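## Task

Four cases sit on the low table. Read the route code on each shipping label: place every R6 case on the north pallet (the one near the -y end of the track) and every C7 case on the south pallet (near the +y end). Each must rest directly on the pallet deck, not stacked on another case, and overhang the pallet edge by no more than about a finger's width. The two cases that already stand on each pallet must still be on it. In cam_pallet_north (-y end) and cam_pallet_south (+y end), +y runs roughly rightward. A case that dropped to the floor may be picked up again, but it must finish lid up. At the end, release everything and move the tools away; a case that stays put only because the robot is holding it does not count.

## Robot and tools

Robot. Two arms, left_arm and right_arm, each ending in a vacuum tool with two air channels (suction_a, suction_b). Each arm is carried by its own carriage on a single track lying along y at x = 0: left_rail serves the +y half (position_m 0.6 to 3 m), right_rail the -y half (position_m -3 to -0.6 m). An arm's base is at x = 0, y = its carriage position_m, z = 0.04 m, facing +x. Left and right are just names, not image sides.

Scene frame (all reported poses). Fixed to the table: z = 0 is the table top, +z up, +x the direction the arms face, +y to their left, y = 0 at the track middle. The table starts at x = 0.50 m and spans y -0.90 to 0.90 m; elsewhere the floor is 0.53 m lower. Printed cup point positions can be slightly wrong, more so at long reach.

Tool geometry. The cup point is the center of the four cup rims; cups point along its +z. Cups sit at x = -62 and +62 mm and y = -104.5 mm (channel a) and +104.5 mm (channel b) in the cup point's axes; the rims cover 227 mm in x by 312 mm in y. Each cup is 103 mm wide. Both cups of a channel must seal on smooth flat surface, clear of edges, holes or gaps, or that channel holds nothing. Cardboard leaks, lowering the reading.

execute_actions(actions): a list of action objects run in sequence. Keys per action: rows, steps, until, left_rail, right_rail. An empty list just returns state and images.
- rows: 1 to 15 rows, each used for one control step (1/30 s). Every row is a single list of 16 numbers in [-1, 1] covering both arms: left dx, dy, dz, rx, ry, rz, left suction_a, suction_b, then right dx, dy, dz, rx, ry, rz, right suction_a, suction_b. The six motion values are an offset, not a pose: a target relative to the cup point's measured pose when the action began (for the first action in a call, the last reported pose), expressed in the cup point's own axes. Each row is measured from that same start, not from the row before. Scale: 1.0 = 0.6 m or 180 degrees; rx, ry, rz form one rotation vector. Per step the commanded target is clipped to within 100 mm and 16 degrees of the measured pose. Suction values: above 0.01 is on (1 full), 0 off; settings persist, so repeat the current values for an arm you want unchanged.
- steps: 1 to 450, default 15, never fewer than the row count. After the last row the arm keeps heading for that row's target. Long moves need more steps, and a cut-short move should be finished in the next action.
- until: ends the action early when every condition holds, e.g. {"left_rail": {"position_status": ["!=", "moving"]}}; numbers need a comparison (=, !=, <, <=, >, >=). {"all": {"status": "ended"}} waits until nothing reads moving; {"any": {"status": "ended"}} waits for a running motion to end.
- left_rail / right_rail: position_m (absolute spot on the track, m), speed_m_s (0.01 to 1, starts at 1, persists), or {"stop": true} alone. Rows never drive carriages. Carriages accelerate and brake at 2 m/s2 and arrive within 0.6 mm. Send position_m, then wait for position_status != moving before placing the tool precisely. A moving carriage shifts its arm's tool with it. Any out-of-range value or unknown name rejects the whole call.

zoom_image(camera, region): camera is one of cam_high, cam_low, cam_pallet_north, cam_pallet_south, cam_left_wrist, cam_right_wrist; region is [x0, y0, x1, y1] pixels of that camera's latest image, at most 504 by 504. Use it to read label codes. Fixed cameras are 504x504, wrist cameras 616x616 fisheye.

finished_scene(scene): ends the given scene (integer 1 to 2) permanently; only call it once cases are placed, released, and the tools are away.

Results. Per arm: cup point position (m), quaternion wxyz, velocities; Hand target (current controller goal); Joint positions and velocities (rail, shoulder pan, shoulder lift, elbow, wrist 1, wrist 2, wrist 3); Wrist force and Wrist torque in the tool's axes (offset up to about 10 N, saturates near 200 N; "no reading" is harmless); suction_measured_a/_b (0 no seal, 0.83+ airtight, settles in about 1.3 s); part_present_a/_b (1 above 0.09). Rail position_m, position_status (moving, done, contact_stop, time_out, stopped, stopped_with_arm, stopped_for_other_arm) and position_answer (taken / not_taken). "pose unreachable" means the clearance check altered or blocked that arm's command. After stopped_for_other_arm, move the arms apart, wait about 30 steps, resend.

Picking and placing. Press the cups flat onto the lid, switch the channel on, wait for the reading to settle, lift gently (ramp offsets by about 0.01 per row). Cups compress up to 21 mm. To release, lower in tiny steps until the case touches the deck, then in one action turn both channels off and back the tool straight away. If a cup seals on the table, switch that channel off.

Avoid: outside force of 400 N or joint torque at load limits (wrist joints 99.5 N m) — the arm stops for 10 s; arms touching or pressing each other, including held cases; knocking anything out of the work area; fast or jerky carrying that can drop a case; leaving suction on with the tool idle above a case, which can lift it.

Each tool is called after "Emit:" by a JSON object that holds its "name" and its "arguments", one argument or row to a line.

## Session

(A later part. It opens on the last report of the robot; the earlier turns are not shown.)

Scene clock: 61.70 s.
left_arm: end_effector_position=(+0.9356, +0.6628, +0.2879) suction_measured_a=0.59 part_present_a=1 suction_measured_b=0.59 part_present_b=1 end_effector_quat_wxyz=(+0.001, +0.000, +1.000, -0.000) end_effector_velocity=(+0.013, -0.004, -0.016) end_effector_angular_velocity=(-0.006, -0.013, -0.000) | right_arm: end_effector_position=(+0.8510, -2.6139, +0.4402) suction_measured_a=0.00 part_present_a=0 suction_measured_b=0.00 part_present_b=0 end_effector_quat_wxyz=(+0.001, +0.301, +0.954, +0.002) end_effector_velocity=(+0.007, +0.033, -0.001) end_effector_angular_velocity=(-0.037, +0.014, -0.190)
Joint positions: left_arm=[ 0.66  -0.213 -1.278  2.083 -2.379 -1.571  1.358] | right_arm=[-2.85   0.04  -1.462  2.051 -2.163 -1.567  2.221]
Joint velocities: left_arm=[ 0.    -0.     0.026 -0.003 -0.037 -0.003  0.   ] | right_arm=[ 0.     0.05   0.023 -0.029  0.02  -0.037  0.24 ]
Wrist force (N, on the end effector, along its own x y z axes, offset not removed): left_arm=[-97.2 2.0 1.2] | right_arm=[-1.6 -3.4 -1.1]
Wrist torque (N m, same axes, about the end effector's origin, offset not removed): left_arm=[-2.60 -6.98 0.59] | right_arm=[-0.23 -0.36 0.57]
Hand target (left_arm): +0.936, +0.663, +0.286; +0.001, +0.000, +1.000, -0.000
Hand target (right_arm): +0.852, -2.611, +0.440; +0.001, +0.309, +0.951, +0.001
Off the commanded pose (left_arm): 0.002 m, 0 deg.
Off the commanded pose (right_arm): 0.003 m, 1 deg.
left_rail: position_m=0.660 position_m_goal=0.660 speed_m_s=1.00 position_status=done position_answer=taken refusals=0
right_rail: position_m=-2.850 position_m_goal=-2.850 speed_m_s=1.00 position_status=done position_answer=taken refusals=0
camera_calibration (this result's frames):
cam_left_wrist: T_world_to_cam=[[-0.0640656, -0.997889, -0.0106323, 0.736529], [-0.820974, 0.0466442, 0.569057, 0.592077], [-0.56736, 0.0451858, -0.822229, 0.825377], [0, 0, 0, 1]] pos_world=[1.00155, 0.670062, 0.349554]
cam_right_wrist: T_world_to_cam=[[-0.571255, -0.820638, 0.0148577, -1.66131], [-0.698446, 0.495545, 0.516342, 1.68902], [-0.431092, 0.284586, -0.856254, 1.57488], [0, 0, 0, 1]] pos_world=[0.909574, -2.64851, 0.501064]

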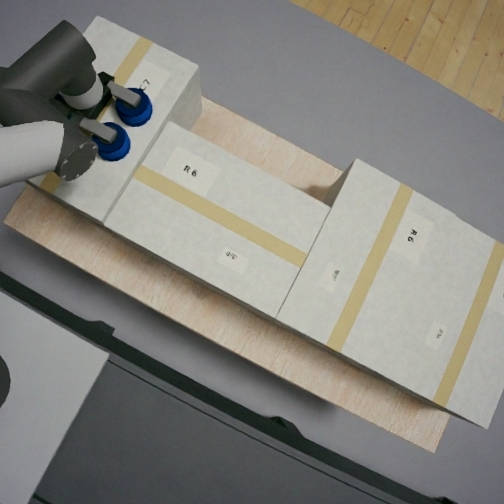

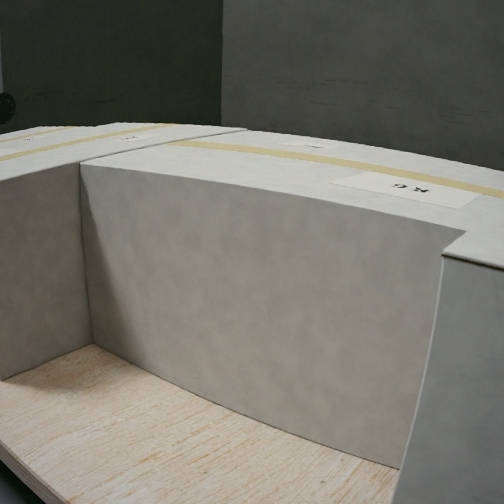

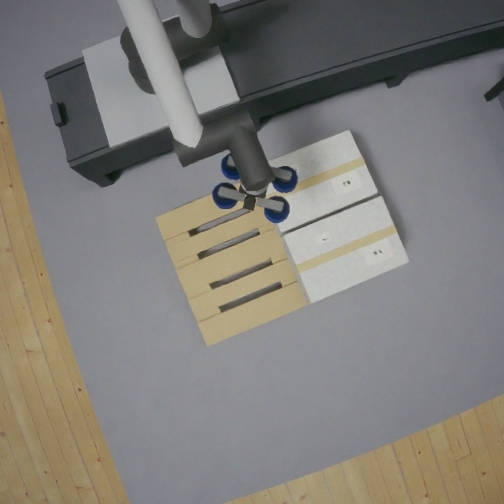

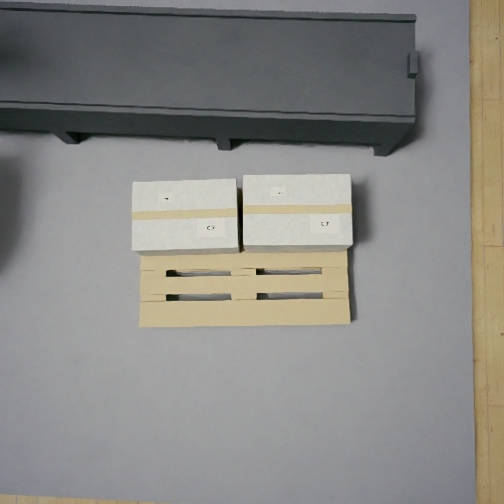

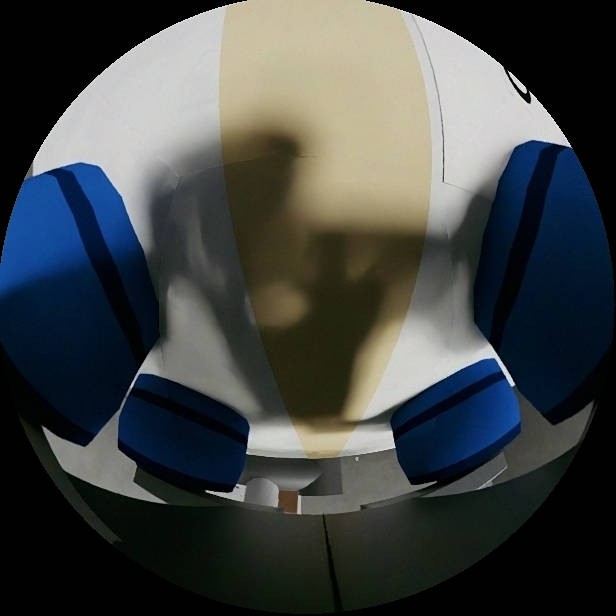

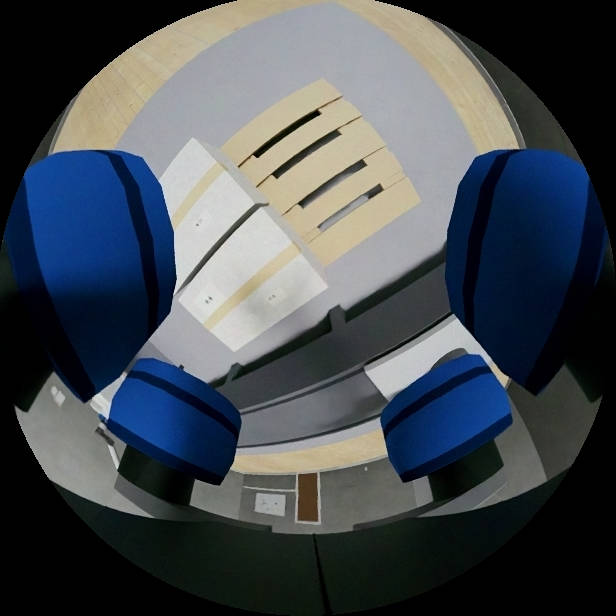

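Emit:
{"name": "execute_actions", "arguments": {
  "actions": [
    {"steps":1},
    {"left_rail":{"position_m":2.909},"right_rail":{"position_m":-0.6},"rows":[[0,0,-0.003,0,0,0,1,1,0.006,0.008,0,0,0,0.003,0,0],[0,0,-0.008,0,0,0,1,1,0.015,0.02,0,0,0,0.008,0,0],[-0.002,0,-0.014,0,0,0,1,1,0.03,0.04,-0.002,0,0,0.016,0,0],[-0.005,0,-0.022,0,0,0.002,1,1,0.048,0.064,-0.003,0,0,0.026,0,0],[-0.01,0,-0.03,0,0,0.006,1,1,0.07,0.092,-0.004,0,0,0.037,0,0],[-0.017,0,-0.036,0,0,0.012,1,1,0.092,0.12,-0.005,0,0,0.049,0,0],[-0.026,0,-0.04,0,0,0.02,1,1,0.114,0.15,-0.006,0,0,0.061,0,0],[-0.037,0,-0.04,0,0,0.031,1,1,0.136,0.18,-0.007,0,0,0.073,0,0],[-0.05,0,-0.04,0,0,0.045,1,1,0.16,0.21,-0.008,0,0,0.085,0,0],[-0.065,0,-0.04,0,0,0.062,1,1,0.185,0.244,-0.01,0,0,0.099,0,0],[-0.082,0,-0.04,0,0,0.082,1,1,0.21,0.277,-0.011,0,0,0.112,0,0],[-0.1,0,-0.04,0,0,0.105,1,1,0.24,0.316,-0.013,0,0,0.128,0,0],[-0.356,0,-0.04,0,0,0.479,1,1,0.561,0.74,-0.03,0,0,0.3,0,0]],"steps":44}
  ]
}}

Scene clock: 74.57 s.
left_arm: end_effector_position=(+1.1492, +1.8525, +0.3097) suction_measured_a=0.90 part_present_a=1 suction_measured_b=0.90 part_present_b=1 end_effector_quat_wxyz=(+0.001, +0.678, +0.735, +0.001) end_effector_velocity=(+0.000, +1.000, -0.000) end_effector_angular_velocity=(-0.011, +0.012, -0.163) | right_arm: end_effector_position=(+0.8401, -0.8638, +0.4579) suction_measured_a=0.00 part_present_a=0 suction_measured_b=0.00 part_present_b=0 end_effector_quat_wxyz=(-0.000, +0.707, +0.707, +0.001) end_effector_velocity=(+0.002, +1.005, +0.000) end_effector_angular_velocity=(-0.002, +0.001, -0.004)
Joint positions: left_arm=[ 1.85  -0.174 -1.095  1.752 -2.23  -1.57   2.888] | right_arm=[-1.66   0.584 -1.179  1.645 -2.038 -1.57   3.725]
Joint velocities: left_arm=[ 1.     0.004  0.002 -0.007  0.015 -0.013  0.167] | right_arm=[ 1.     0.003  0.005 -0.009  0.006 -0.001  0.007]
Wrist force (N, on the end effector, along its own x y z axes, offset not removed): left_arm=[-2.5 -2.3 55.6] | right_arm=[-2.3 -4.0 -1.8]
Wrist torque (N m, same axes, about the end effector's origin, offset not removed): left_arm=[-1.92 -6.37 1.46] | right_arm=[-0.31 -0.39 0.60]
Hand target (left_arm): +1.149, +1.896, +0.310; +0.001, +0.684, +0.730, +0.000
Hand target (right_arm): +0.840, -0.820, +0.458; -0.000, +0.707, +0.707, +0.001
Off the commanded pose (left_arm): 0.000 m, 1 deg.
Off the commanded pose (right_arm): 0.001 m, 0 deg.
left_rail: position_m=1.850 position_m_goal=2.909 speed_m_s=1.00 position_status=moving position_answer=taken refusals=0
right_rail: position_m=-1.660 position_m_goal=-0.600 speed_m_s=1.00 position_status=moving position_answer=taken refusals=0
camera_calibration (this result's frames):
cam_left_wrist: T_world_to_cam=[[-0.999764, -0.0171115, -0.013389, 1.1969], [-0.0216936, 0.820396, 0.571384, -1.65309], [0.00120707, 0.571539, -0.820574, -0.718249], [0, 0, 0, 1]] pos_world=[1.16162, 1.78718, 0.371199]
cam_right_wrist: T_world_to_cam=[[-0.999818, -0.002895, 0.0188705, 0.832939], [0.00728961, 0.855654, 0.517496, 0.522679], [-0.0176448, 0.51754, -0.855477, 0.940886], [0, 0, 0, 1]] pos_world=[0.845579, -0.931767, 0.518704]

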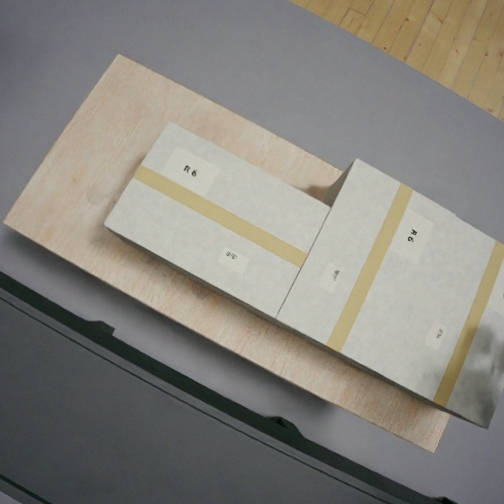

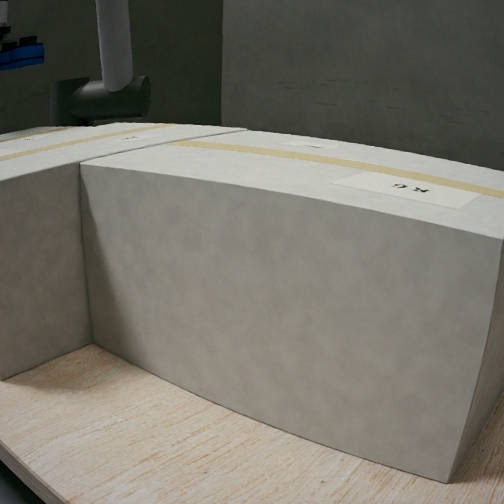

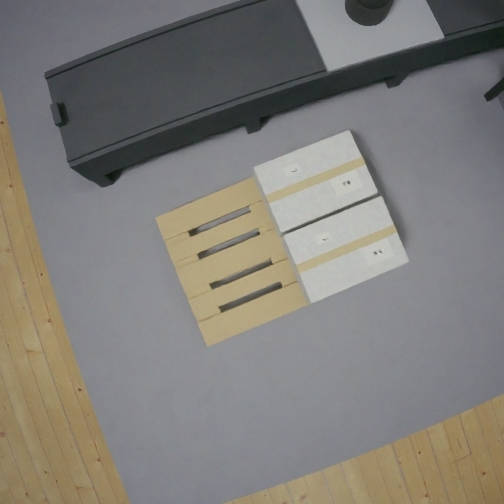

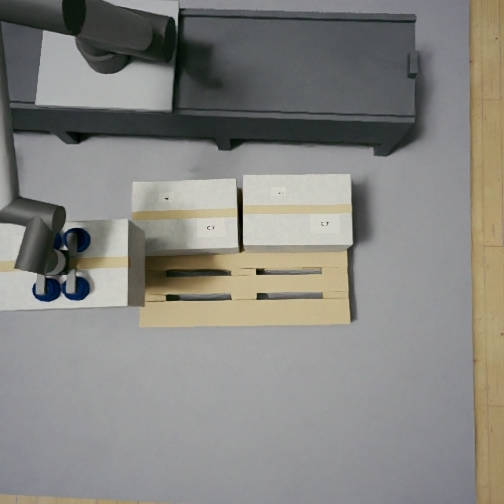

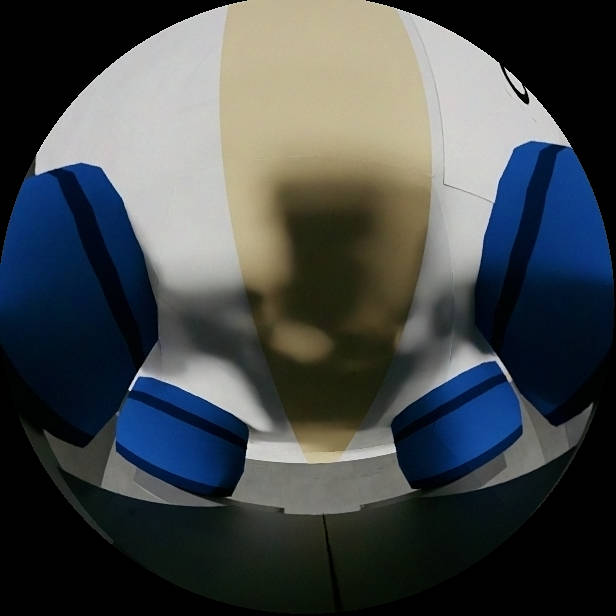

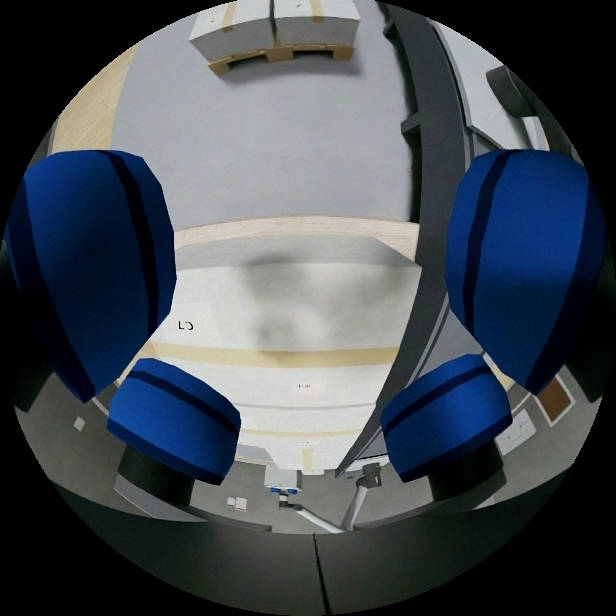

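Case D reads C7. Both carriages are still on their way, so I'm checking the views once they arrive.

Emit:
{"name": "execute_actions", "arguments": {
  "actions": []
}}

Emit:
{"name": "zoom_image", "arguments": {
  "camera": "cam_pallet_south",
  "region": [200, 160, 410, 340]
}}

Emit:
{"name": "zoom_image", "arguments": {
  "camera": "cam_right_wrist",
  "region": [240, 10, 380, 110]
}}

Emit:
{"name": "zoom_image", "arguments": {
  "camera": "cam_right_wrist",
  "region": [240, 330, 380, 430]
}}

Scene clock: 78.73 s.
left_arm: end_effector_position=(+1.1493, +2.9120, +0.3097) suction_measured_a=0.90 part_present_a=1 suction_measured_b=0.90 part_present_b=1 end_effector_quat_wxyz=(+0.001, +0.684, +0.730, +0.000) end_effector_velocity=(+0.000, -0.000, -0.000) end_effector_angular_velocity=(-0.000, +0.000, +0.000) | right_arm: end_effector_position=(+0.8403, +0.1971, +0.4580) suction_measured_a=0.00 part_present_a=0 suction_measured_b=0.00 part_present_b=0 end_effector_quat_wxyz=(-0.000, +0.707, +0.707, +0.001) end_effector_velocity=(-0.000, -0.000, -0.000) end_effector_angular_velocity=(-0.000, +0.000, -0.000)
Joint positions: left_arm=[ 2.909 -0.173 -1.095  1.752 -2.229 -1.571  2.903] | right_arm=[-0.6    0.584 -1.179  1.644 -2.038 -1.57   3.726]
Joint velocities: left_arm=[ 0. -0.  0. -0. -0. -0. -0.] | right_arm=[ 0.  0.  0.  0. -0. -0.  0.]
Wrist force (N, on the end effector, along its own x y z axes, offset not removed): left_arm=[0.3 -7.5 53.6] | right_arm=[-1.6 -6.2 -3.3]
Wrist torque (N m, same axes, about the end effector's origin, offset not removed): left_arm=[-2.38 -6.64 0.08] | right_arm=[-0.56 -0.34 0.57]
Hand target (left_arm): +1.149, +2.912, +0.310; +0.001, +0.684, +0.730, +0.000
Hand target (right_arm): +0.840, +0.197, +0.458; -0.000, +0.707, +0.707, +0.001
Off the commanded pose (left_arm): 0.000 m, 0 deg.
Off the commanded pose (right_arm): 0.001 m, 0 deg.
left_rail: position_m=2.909 position_m_goal=2.909 speed_m_s=1.00 position_status=done position_answer=taken refusals=0
right_rail: position_m=-0.600 position_m_goal=-0.600 speed_m_s=1.00 position_status=done position_answer=taken refusals=0
camera_calibration (this result's frames):
cam_left_wrist: T_world_to_cam=[[-0.999922, -0.00203285, -0.012291, 1.17104], [-0.00868294, 0.821204, 0.570569, -2.53933], [0.00893356, 0.570631, -0.821158, -1.32979], [0, 0, 0, 1]] pos_world=[1.16078, 2.84651, 0.37129]
cam_right_wrist: T_world_to_cam=[[-0.999816, -0.00253294, 0.01899, 0.836038], [0.00765819, 0.855745, 0.517341, -0.385364], [-0.017561, 0.517392, -0.855569, 0.391844], [0, 0, 0, 1]] pos_world=[0.845717, 0.129155, 0.518738]

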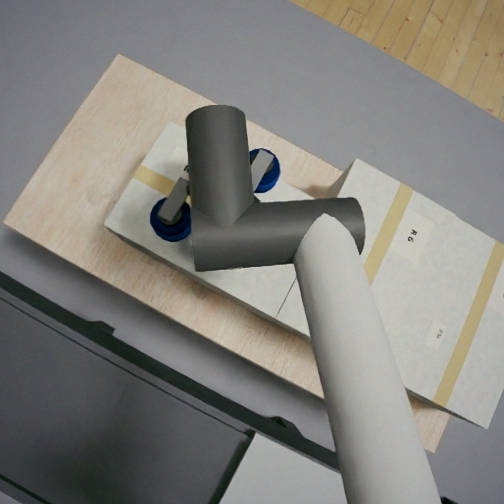

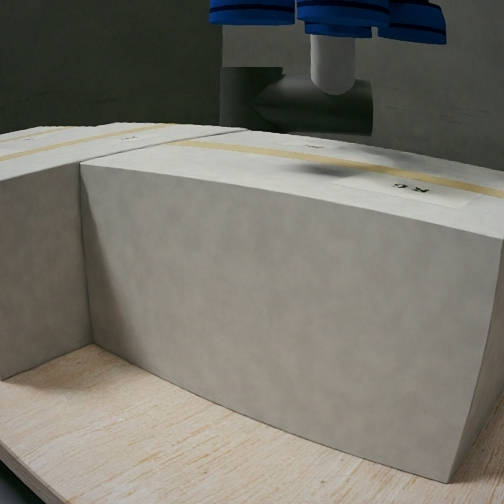

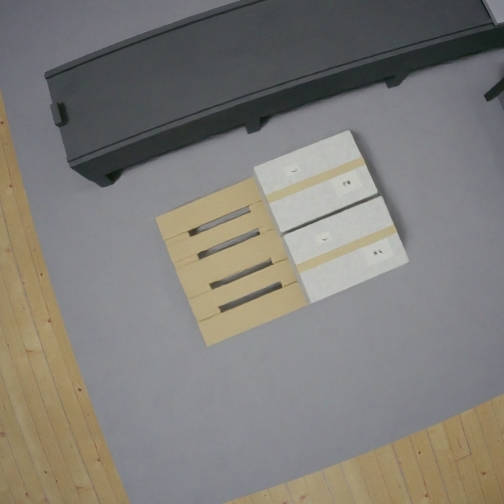

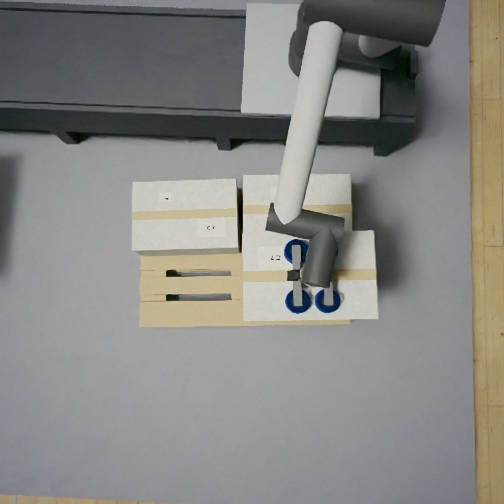

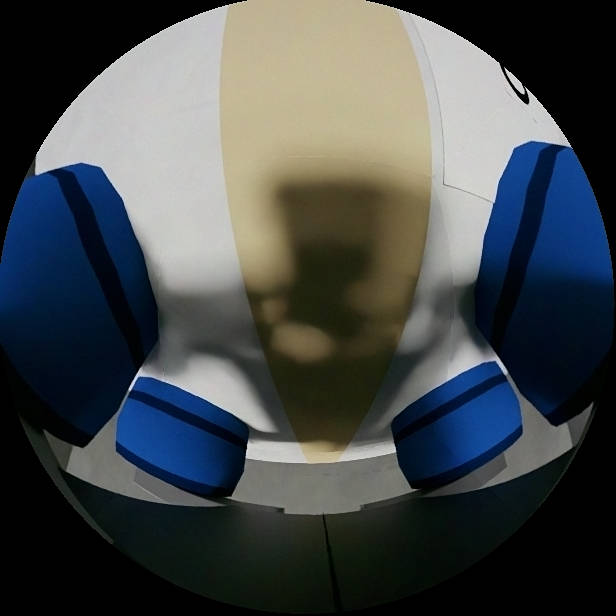

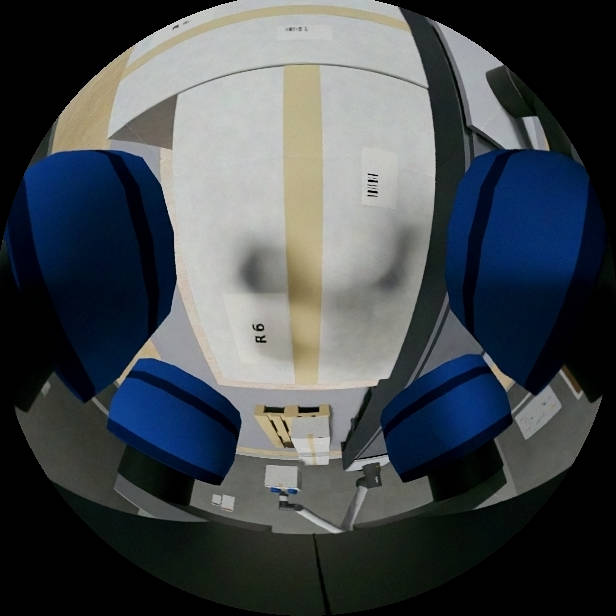

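Region (200, 160, 410, 340) of cam_pallet_south's 504x504 image, scaled by 2.400, with more detail than that image has; it fills the top 432 rows of this view, and the rest is white.

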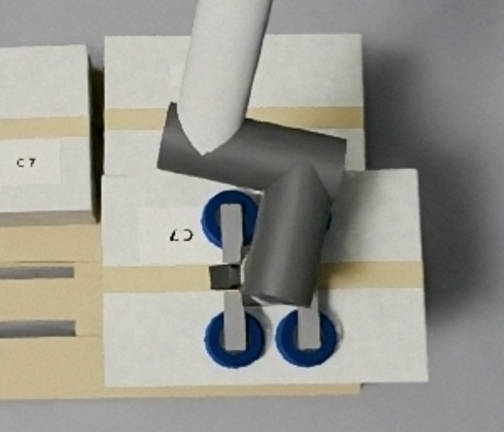

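Region (240, 10, 380, 110) of cam_right_wrist's 616x616 image, scaled by 3.600, with more detail than that image has; it fills the top 360 rows of this view, and the rest is white.

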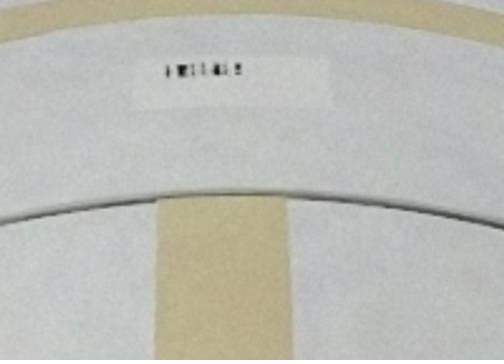

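Region (240, 330, 380, 430) of cam_right_wrist's 616x616 image, scaled by 3.600, with more detail than that image has; it fills the top 360 rows of this view, and the rest is white.

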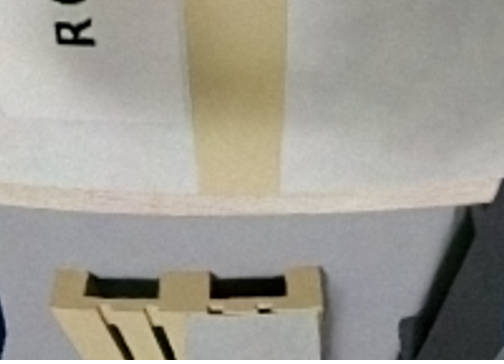

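Emit:
{"name": "execute_actions", "arguments": {
  "actions": [
    {"rows":[[-0.002,0.004,0.005,0,0,-0.001,1,1,-0.002,0.001,0.004,0,0,-0.001,0,0],[-0.005,0.009,0.015,0,0,-0.002,1,1,-0.004,0.002,0.013,0,0,-0.002,0,0],[-0.008,0.014,0.03,0,0,-0.002,1,1,-0.006,0.003,0.028,0,0,-0.002,0,0],[-0.01,0.019,0.05,0,0,-0.002,1,1,-0.008,0.0045,0.05,0,0,-0.002,0,0],[-0.01,0.019,0.075,0,0,-0.002,1,1,-0.008,0.0045,0.078,0,0,-0.002,0,0],[-0.01,0.019,0.105,0,0,-0.002,1,1,-0.008,0.0045,0.11,0,0,-0.002,0,0],[-0.01,0.019,0.14,0,0,-0.002,1,1,-0.008,0.0045,0.143,0,0,-0.002,0,0],[-0.01,0.019,0.18,0,0,-0.002,1,1,-0.008,0.0045,0.176,0,0,-0.002,0,0],[-0.01,0.019,0.22,0,0,-0.002,1,1,-0.008,0.0045,0.207,0,0,-0.002,0,0],[-0.01,0.019,0.26,0,0,-0.002,1,1,-0.008,0.0045,0.234,0,0,-0.002,0,0],[-0.01,0.019,0.3,0,0,-0.002,1,1,-0.008,0.0045,0.257,0,0,-0.002,0,0],[-0.01,0.019,0.34,0,0,-0.002,1,1,-0.008,0.0045,0.275,0,0,-0.002,0,0],[-0.01,0.019,0.38,0,0,-0.002,1,1,-0.008,0.0045,0.289,0,0,-0.002,0,0],[-0.01,0.019,0.42,0,0,-0.002,1,1,-0.008,0.0045,0.3,0,0,-0.002,0,0],[-0.01,0.019,0.666,0,0,-0.002,1,1,-0.008,0.0045,0.307,0,0,-0.002,1,1]],"steps":31}
  ]
}}

Emit:
{"name": "zoom_image", "arguments": {
  "camera": "cam_pallet_south",
  "region": [200, 160, 410, 340]
}}

Scene clock: 101.80 s.
left_arm: end_effector_position=(+1.1597, +2.9067, -0.0865) suction_measured_a=0.90 part_present_a=1 suction_measured_b=0.90 part_present_b=1 end_effector_quat_wxyz=(+0.000, +0.681, +0.732, -0.000) end_effector_velocity=(+0.018, -0.001, -0.039) end_effector_angular_velocity=(-0.002, -0.010, -0.001) | right_arm: end_effector_position=(+0.8429, +0.1922, +0.2738) suction_measured_a=0.86 part_present_a=1 suction_measured_b=0.88 part_present_b=1 end_effector_quat_wxyz=(-0.000, +0.705, +0.709, +0.001) end_effector_velocity=(-0.000, -0.000, -0.001) end_effector_angular_velocity=(-0.001, +0.001, -0.000)
Joint positions: left_arm=[ 2.909 -0.176 -0.725  1.814 -2.661 -1.571  2.894] | right_arm=[-0.6    0.58  -1.062  1.758 -2.268 -1.57   3.715]
Joint velocities: left_arm=[ 0.     0.002  0.051 -0.029 -0.032  0.     0.003] | right_arm=[ 0.    -0.     0.001  0.     0.    -0.     0.   ]
Wrist force (N, on the end effector, along its own x y z axes, offset not removed): left_arm=[1.8 -5.5 66.3] | right_arm=[3.9 -4.5 15.6]
Wrist torque (N m, same axes, about the end effector's origin, offset not removed): left_arm=[-2.98 -7.27 0.05] | right_arm=[0.48 -5.88 0.41]
Hand target (left_arm): +1.161, +2.907, -0.090; +0.001, +0.681, +0.732, +0.000
Hand target (right_arm): +0.843, +0.192, +0.274; -0.000, +0.705, +0.709, +0.001
Off the commanded pose (left_arm): 0.004 m, 0 deg.
Off the commanded pose (right_arm): 0.000 m, 0 deg.
left_rail: position_m=2.909 position_m_goal=2.909 speed_m_s=1.00 position_status=done position_answer=taken refusals=0
right_rail: position_m=-0.600 position_m_goal=-0.600 speed_m_s=1.00 position_status=done position_answer=taken refusals=0
camera_calibration (this result's frames):
cam_left_wrist: T_world_to_cam=[[-0.999896, -0.00844871, -0.0116635, 1.19522], [-0.0135937, 0.821157, 0.570541, -2.303], [0.00475727, 0.57064, -0.821186, -1.64741], [0, 0, 0, 1]] pos_world=[1.17163, 2.8413, -0.0249354]
cam_right_wrist: T_world_to_cam=[[-0.99978, -0.00889593, 0.0189865, 0.843391], [0.00220786, 0.85583, 0.517252, -0.281315], [-0.0208506, 0.51718, -0.855623, 0.2397], [0, 0, 0, 1]] pos_world=[0.848824, 0.124292, 0.334591]

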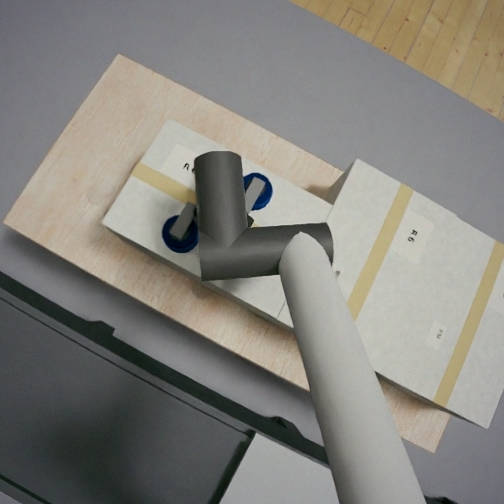

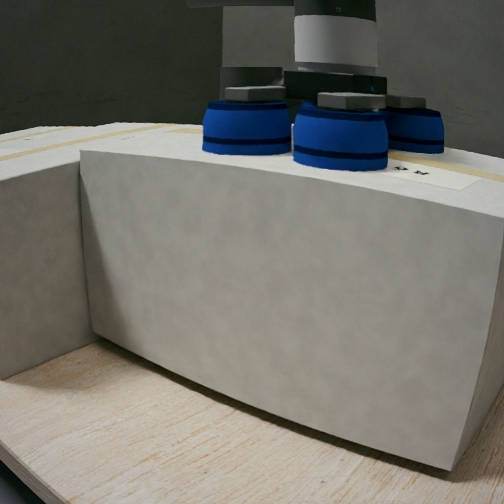

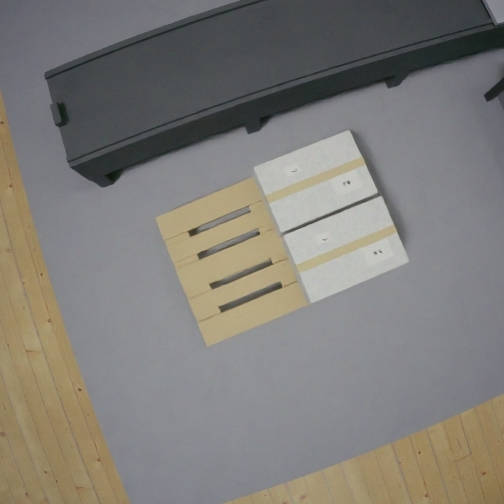

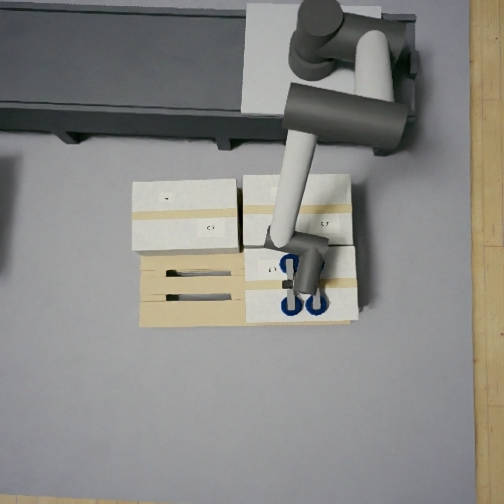

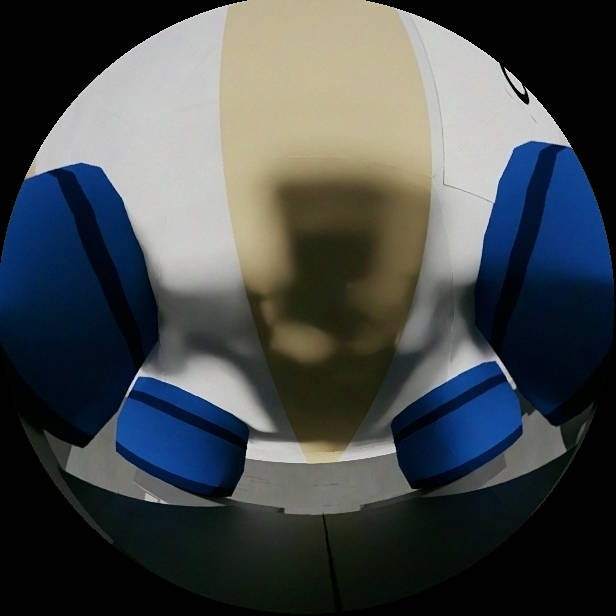

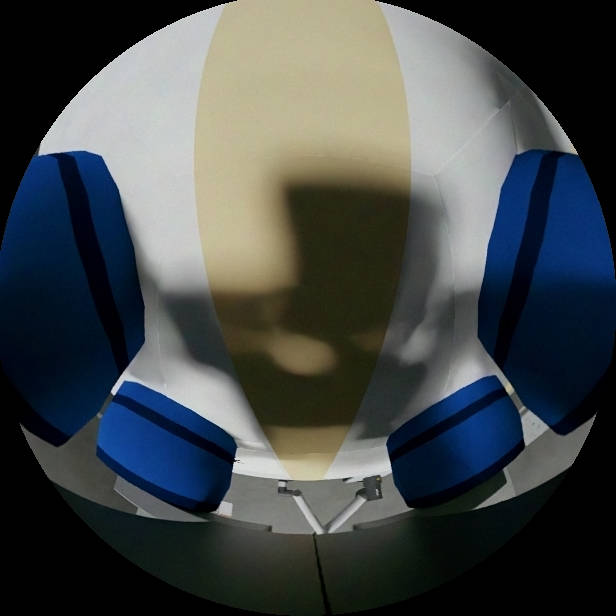

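Region (200, 160, 410, 340) of cam_pallet_south's 504x504 image, scaled by 2.400, with more detail than that image has; it fills the top 432 rows of this view, and the rest is white.

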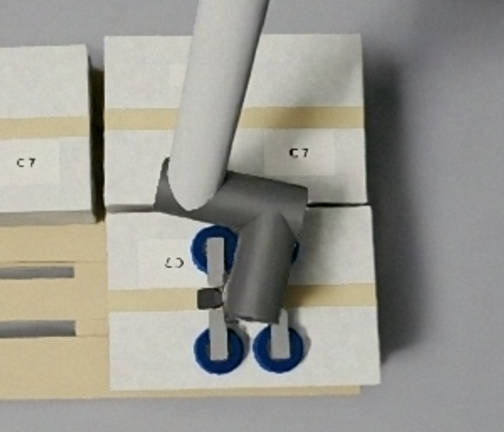

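Emit:
{"name": "execute_actions", "arguments": {
  "actions": [
    {"steps":1},
    {"rows":[[-0.001,0.001,0.002,0,0,0,1,1,0.003,0,-0.005,0,0,0,1,1],[-0.003,0.002,0.005,0,0,0,1,1,0.007,0,-0.015,0,0,0,1,1],[-0.005,0.004,0.008,0,0,0,1,1,0.012,0,-0.03,0,0,0,1,1],[-0.006,0.005,0.011,0,0,0,1,1,0.017,0,-0.05,0,0,0,1,1],[-0.006,0.005,0.014,0,0,0,1,1,0.021,0,-0.075,0,0,0,1,1],[-0.006,0.005,0.017,0,0,0,1,1,0.025,0,-0.105,0,0,0,1,1],[-0.006,0.005,0.02,0,0,0,1,1,0.025,0,-0.14,0,0,0,1,1],[-0.006,0.005,0.022,0,0,0,1,1,0.025,0,-0.18,0,0,0,1,1],[-0.006,0.005,0.024,0,0,0,1,1,0.025,0,-0.22,0,0,0,1,1],[-0.006,0.005,0.026,0,0,0,1,1,0.025,0,-0.26,0,0,0,1,1],[-0.006,0.005,0.028,0,0,0,1,1,0.025,0,-0.3,0,0,0,1,1],[-0.006,0.005,0.03,0,0,0,1,1,0.025,0,-0.34,0,0,0,1,1],[-0.006,0.005,0.031,0,0,0,1,1,0.025,0,-0.38,0,0,0,1,1],[-0.006,0.005,0.032,0,0,0,1,1,0.025,0,-0.42,0,0,0,1,1],[-0.006,0.005,0.033,0,0,0,1,1,0.025,0,-0.54,0,0,0,1,1]],"steps":26}
  ]
}}

Scene clock: 126.53 s.
left_arm: end_effector_position=(+1.1644, +2.9034, -0.1099) suction_measured_a=0.90 part_present_a=1 suction_measured_b=0.90 part_present_b=1 end_effector_quat_wxyz=(+0.001, +0.681, +0.732, +0.000) end_effector_velocity=(+0.000, -0.000, -0.001) end_effector_angular_velocity=(-0.000, -0.000, -0.000) | right_arm: end_effector_position=(+0.8423, +0.2071, +0.5935) suction_measured_a=0.90 part_present_a=1 suction_measured_b=0.90 part_present_b=1 end_effector_quat_wxyz=(-0.000, +0.705, +0.709, +0.002) end_effector_velocity=(+0.003, +0.001, +0.042) end_effector_angular_velocity=(-0.019, +0.024, -0.000)
Joint positions: left_arm=[ 2.909 -0.178 -0.697  1.804 -2.679 -1.571  2.892] | right_arm=[-0.6    0.591 -1.228  1.516 -1.862 -1.57   3.726]
Joint velocities: left_arm=[ 0.    -0.     0.001 -0.    -0.001 -0.    -0.   ] | right_arm=[ 0.    -0.    -0.003 -0.064  0.097 -0.002  0.   ]
Wrist force (N, on the end effector, along its own x y z axes, offset not removed): left_arm=[-2.3 -5.3 52.2] | right_arm=[-0.1 -3.3 4.6]
Wrist torque (N m, same axes, about the end effector's origin, offset not removed): left_arm=[-2.00 -6.21 -0.05] | right_arm=[0.96 -6.83 0.55]
Hand target (left_arm): +1.164, +2.903, -0.110; +0.001, +0.681, +0.732, +0.000
Hand target (right_arm): +0.843, +0.207, +0.598; -0.000, +0.705, +0.709, +0.001
Off the commanded pose (left_arm): 0.000 m, 0 deg.
Off the commanded pose (right_arm): 0.004 m, 0 deg.
left_rail: position_m=2.909 position_m_goal=2.909 speed_m_s=1.00 position_status=done position_answer=taken refusals=0
right_rail: position_m=-0.600 position_m_goal=-0.600 speed_m_s=1.00 position_status=done position_answer=taken refusals=0
camera_calibration (this result's frames):
cam_left_wrist: T_world_to_cam=[[-0.99989, -0.00832161, -0.0122911, 1.19918], [-0.0138476, 0.821138, 0.570562, -2.28648], [0.00534473, 0.570669, -0.821163, -1.66556], [0, 0, 0, 1]] pos_world=[1.17629, 2.83798, -0.0483777]
cam_right_wrist: T_world_to_cam=[[-0.99981, -0.00886604, 0.0173412, 0.837851], [0.00141208, 0.855036, 0.518567, -0.459364], [-0.019425, 0.518494, -0.854861, 0.503566], [0, 0, 0, 1]] pos_world=[0.848123, 0.139105, 0.65416]

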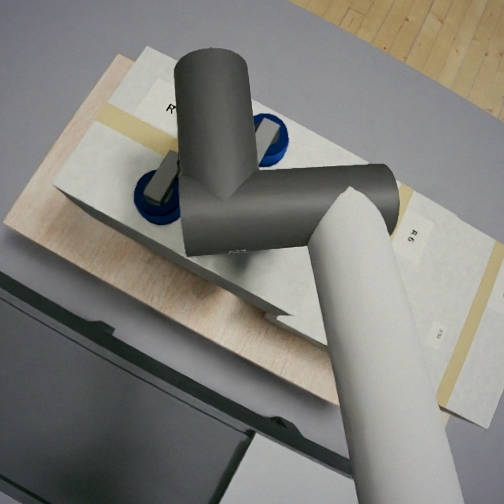

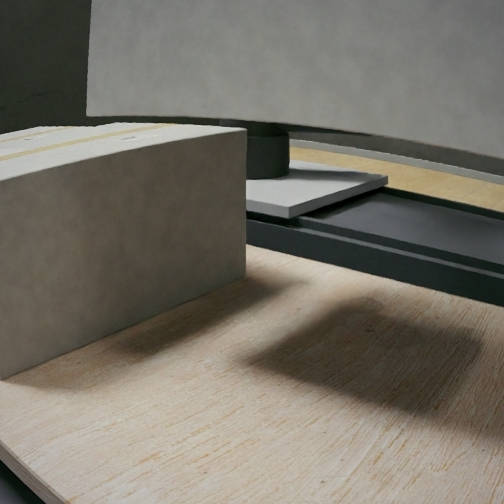

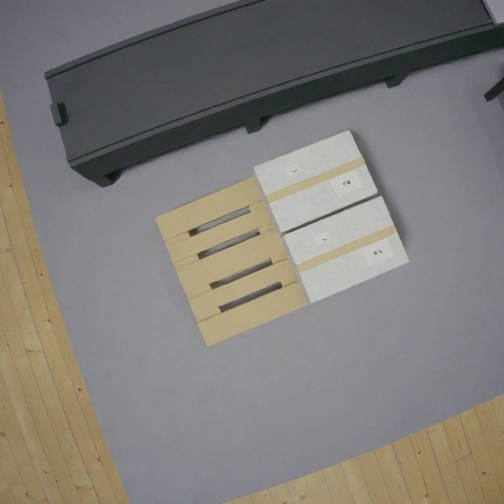

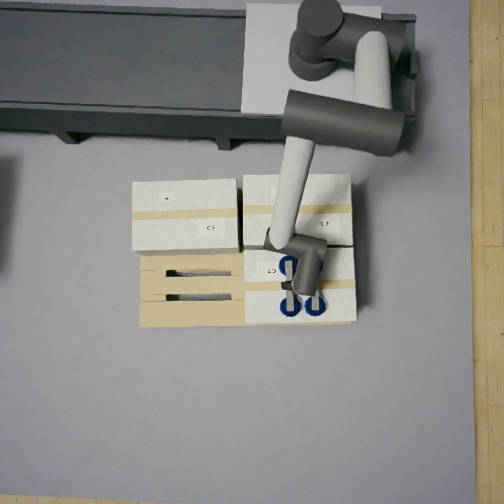

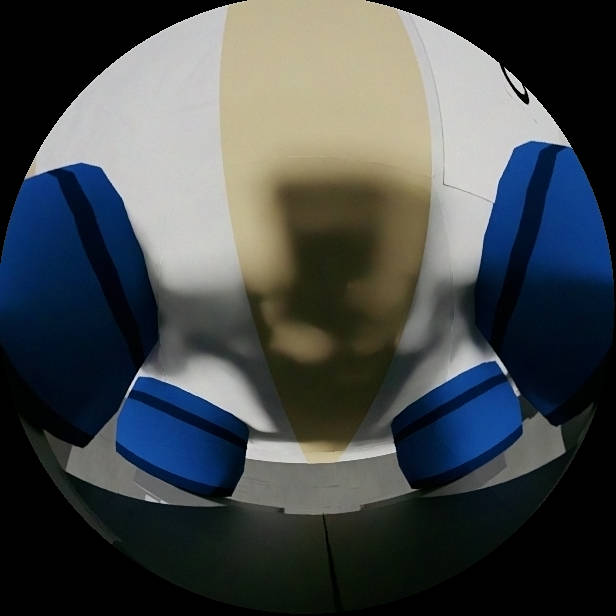

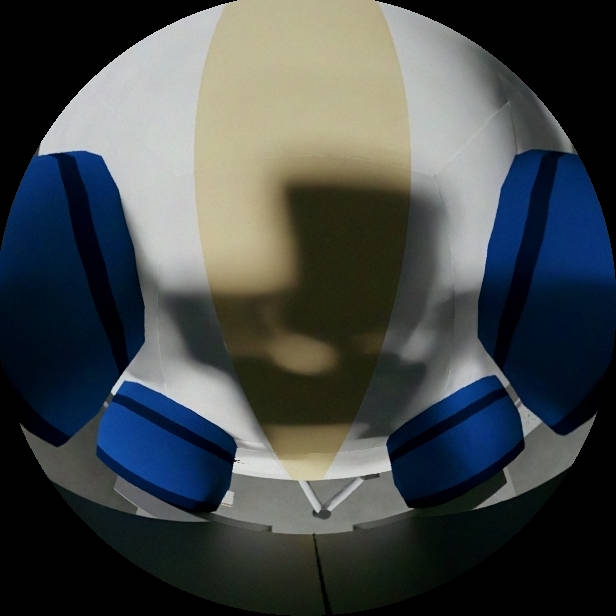

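Emit:
{"name": "execute_actions", "arguments": {
  "actions": [
    {"right_rail":{"position_m":-3.0},"rows":[[0,0,0.0035,0,0,0,1,1,0,0,-0.007,0,0,0,1,1]],"steps":1}
  ]
}}

Scene clock: 130.10 s.
left_arm: end_effector_position=(+1.1644, +2.9034, -0.1100) suction_measured_a=0.90 part_present_a=1 suction_measured_b=0.90 part_present_b=1 end_effector_quat_wxyz=(+0.001, +0.681, +0.732, +0.000) end_effector_velocity=(-0.000, +0.000, -0.006) end_effector_angular_velocity=(-0.000, -0.000, +0.000) | right_arm: end_effector_position=(+0.8428, +0.2071, +0.5978) suction_measured_a=0.90 part_present_a=1 suction_measured_b=0.90 part_present_b=1 end_effector_quat_wxyz=(-0.000, +0.705, +0.709, +0.001) end_effector_velocity=(-0.000, -0.013, +0.001) end_effector_angular_velocity=(+0.003, -0.004, -0.000)
Joint positions: left_arm=[ 2.909 -0.178 -0.697  1.804 -2.679 -1.571  2.892] | right_arm=[-0.6    0.591 -1.228  1.51  -1.854 -1.57   3.726]
Joint velocities: left_arm=[ 0.     0.     0.006 -0.001 -0.006 -0.    -0.   ] | right_arm=[-0.013 -0.    -0.002  0.002 -0.005  0.     0.   ]
Wrist force (N, on the end effector, along its own x y z axes, offset not removed): left_arm=[-3.4 -5.6 49.9] | right_arm=[3.1 -4.4 13.2]
Wrist torque (N m, same axes, about the end effector's origin, offset not removed): left_arm=[-1.84 -5.98 -0.03] | right_arm=[0.74 -7.33 0.62]
Hand target (left_arm): +1.164, +2.903, -0.112; +0.001, +0.681, +0.732, +0.000
Hand target (right_arm): +0.842, +0.205, +0.598; -0.000, +0.705, +0.709, +0.002
Off the commanded pose (left_arm): 0.002 m, 0 deg.
Off the commanded pose (right_arm): 0.001 m, 0 deg.
left_rail: position_m=2.909 position_m_goal=2.909 speed_m_s=1.00 position_status=done position_answer=taken refusals=0
right_rail: position_m=-0.600 position_m_goal=-3.000 speed_m_s=1.00 position_status=moving position_answer=taken refusals=0
camera_calibration (this result's frames):
cam_left_wrist: T_world_to_cam=[[-0.99989, -0.00831712, -0.0122715, 1.19916], [-0.0138327, 0.821139, 0.570561, -2.28642], [0.00533118, 0.570668, -0.821164, -1.66564], [0, 0, 0, 1]] pos_world=[1.17628, 2.83797, -0.048503]
cam_right_wrist: T_world_to_cam=[[-0.999783, -0.00881674, 0.0188577, 0.83732], [0.00221316, 0.855727, 0.517423, -0.461745], [-0.020699, 0.517353, -0.855522, 0.509002], [0, 0, 0, 1]] pos_world=[0.848696, 0.139177, 0.65859]

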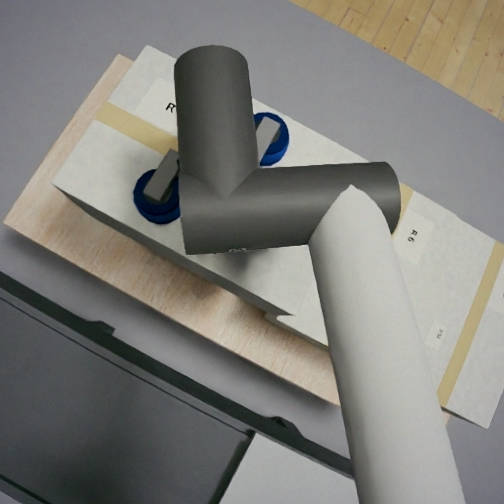

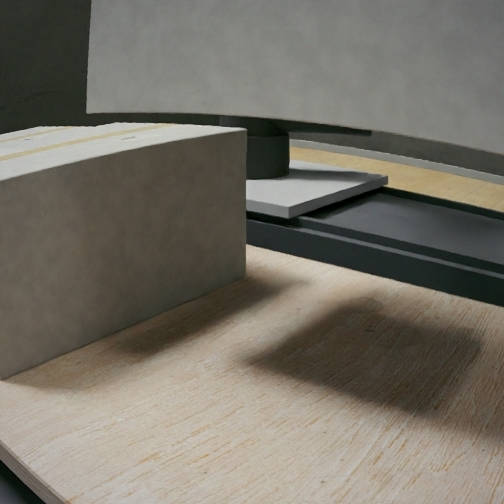

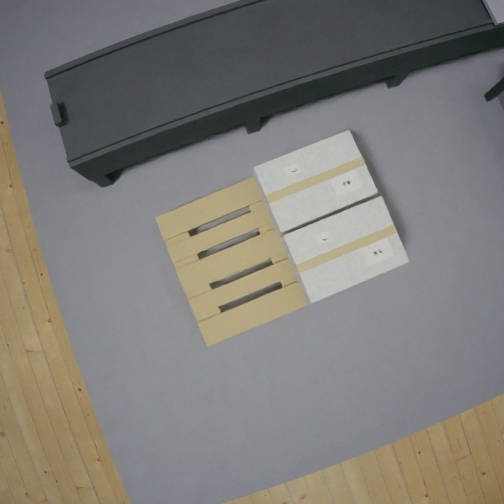

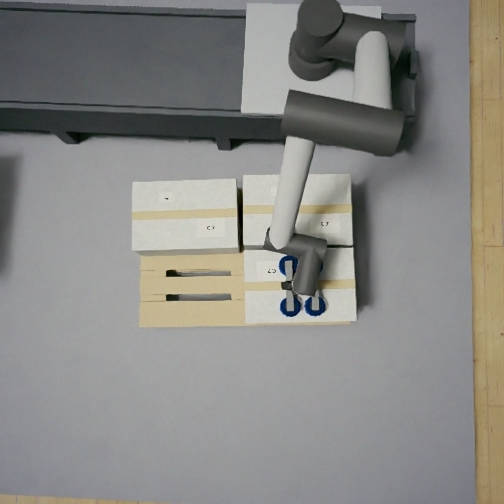

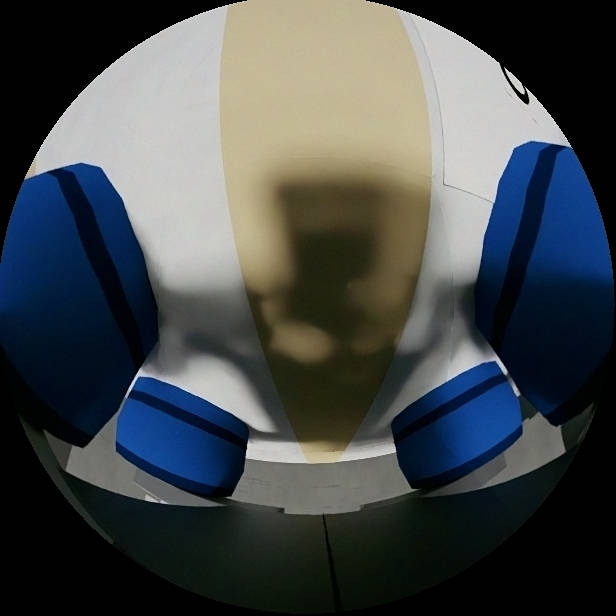

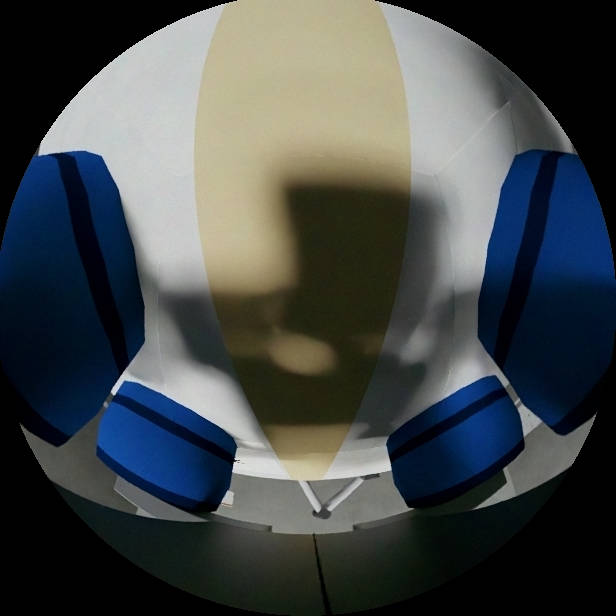

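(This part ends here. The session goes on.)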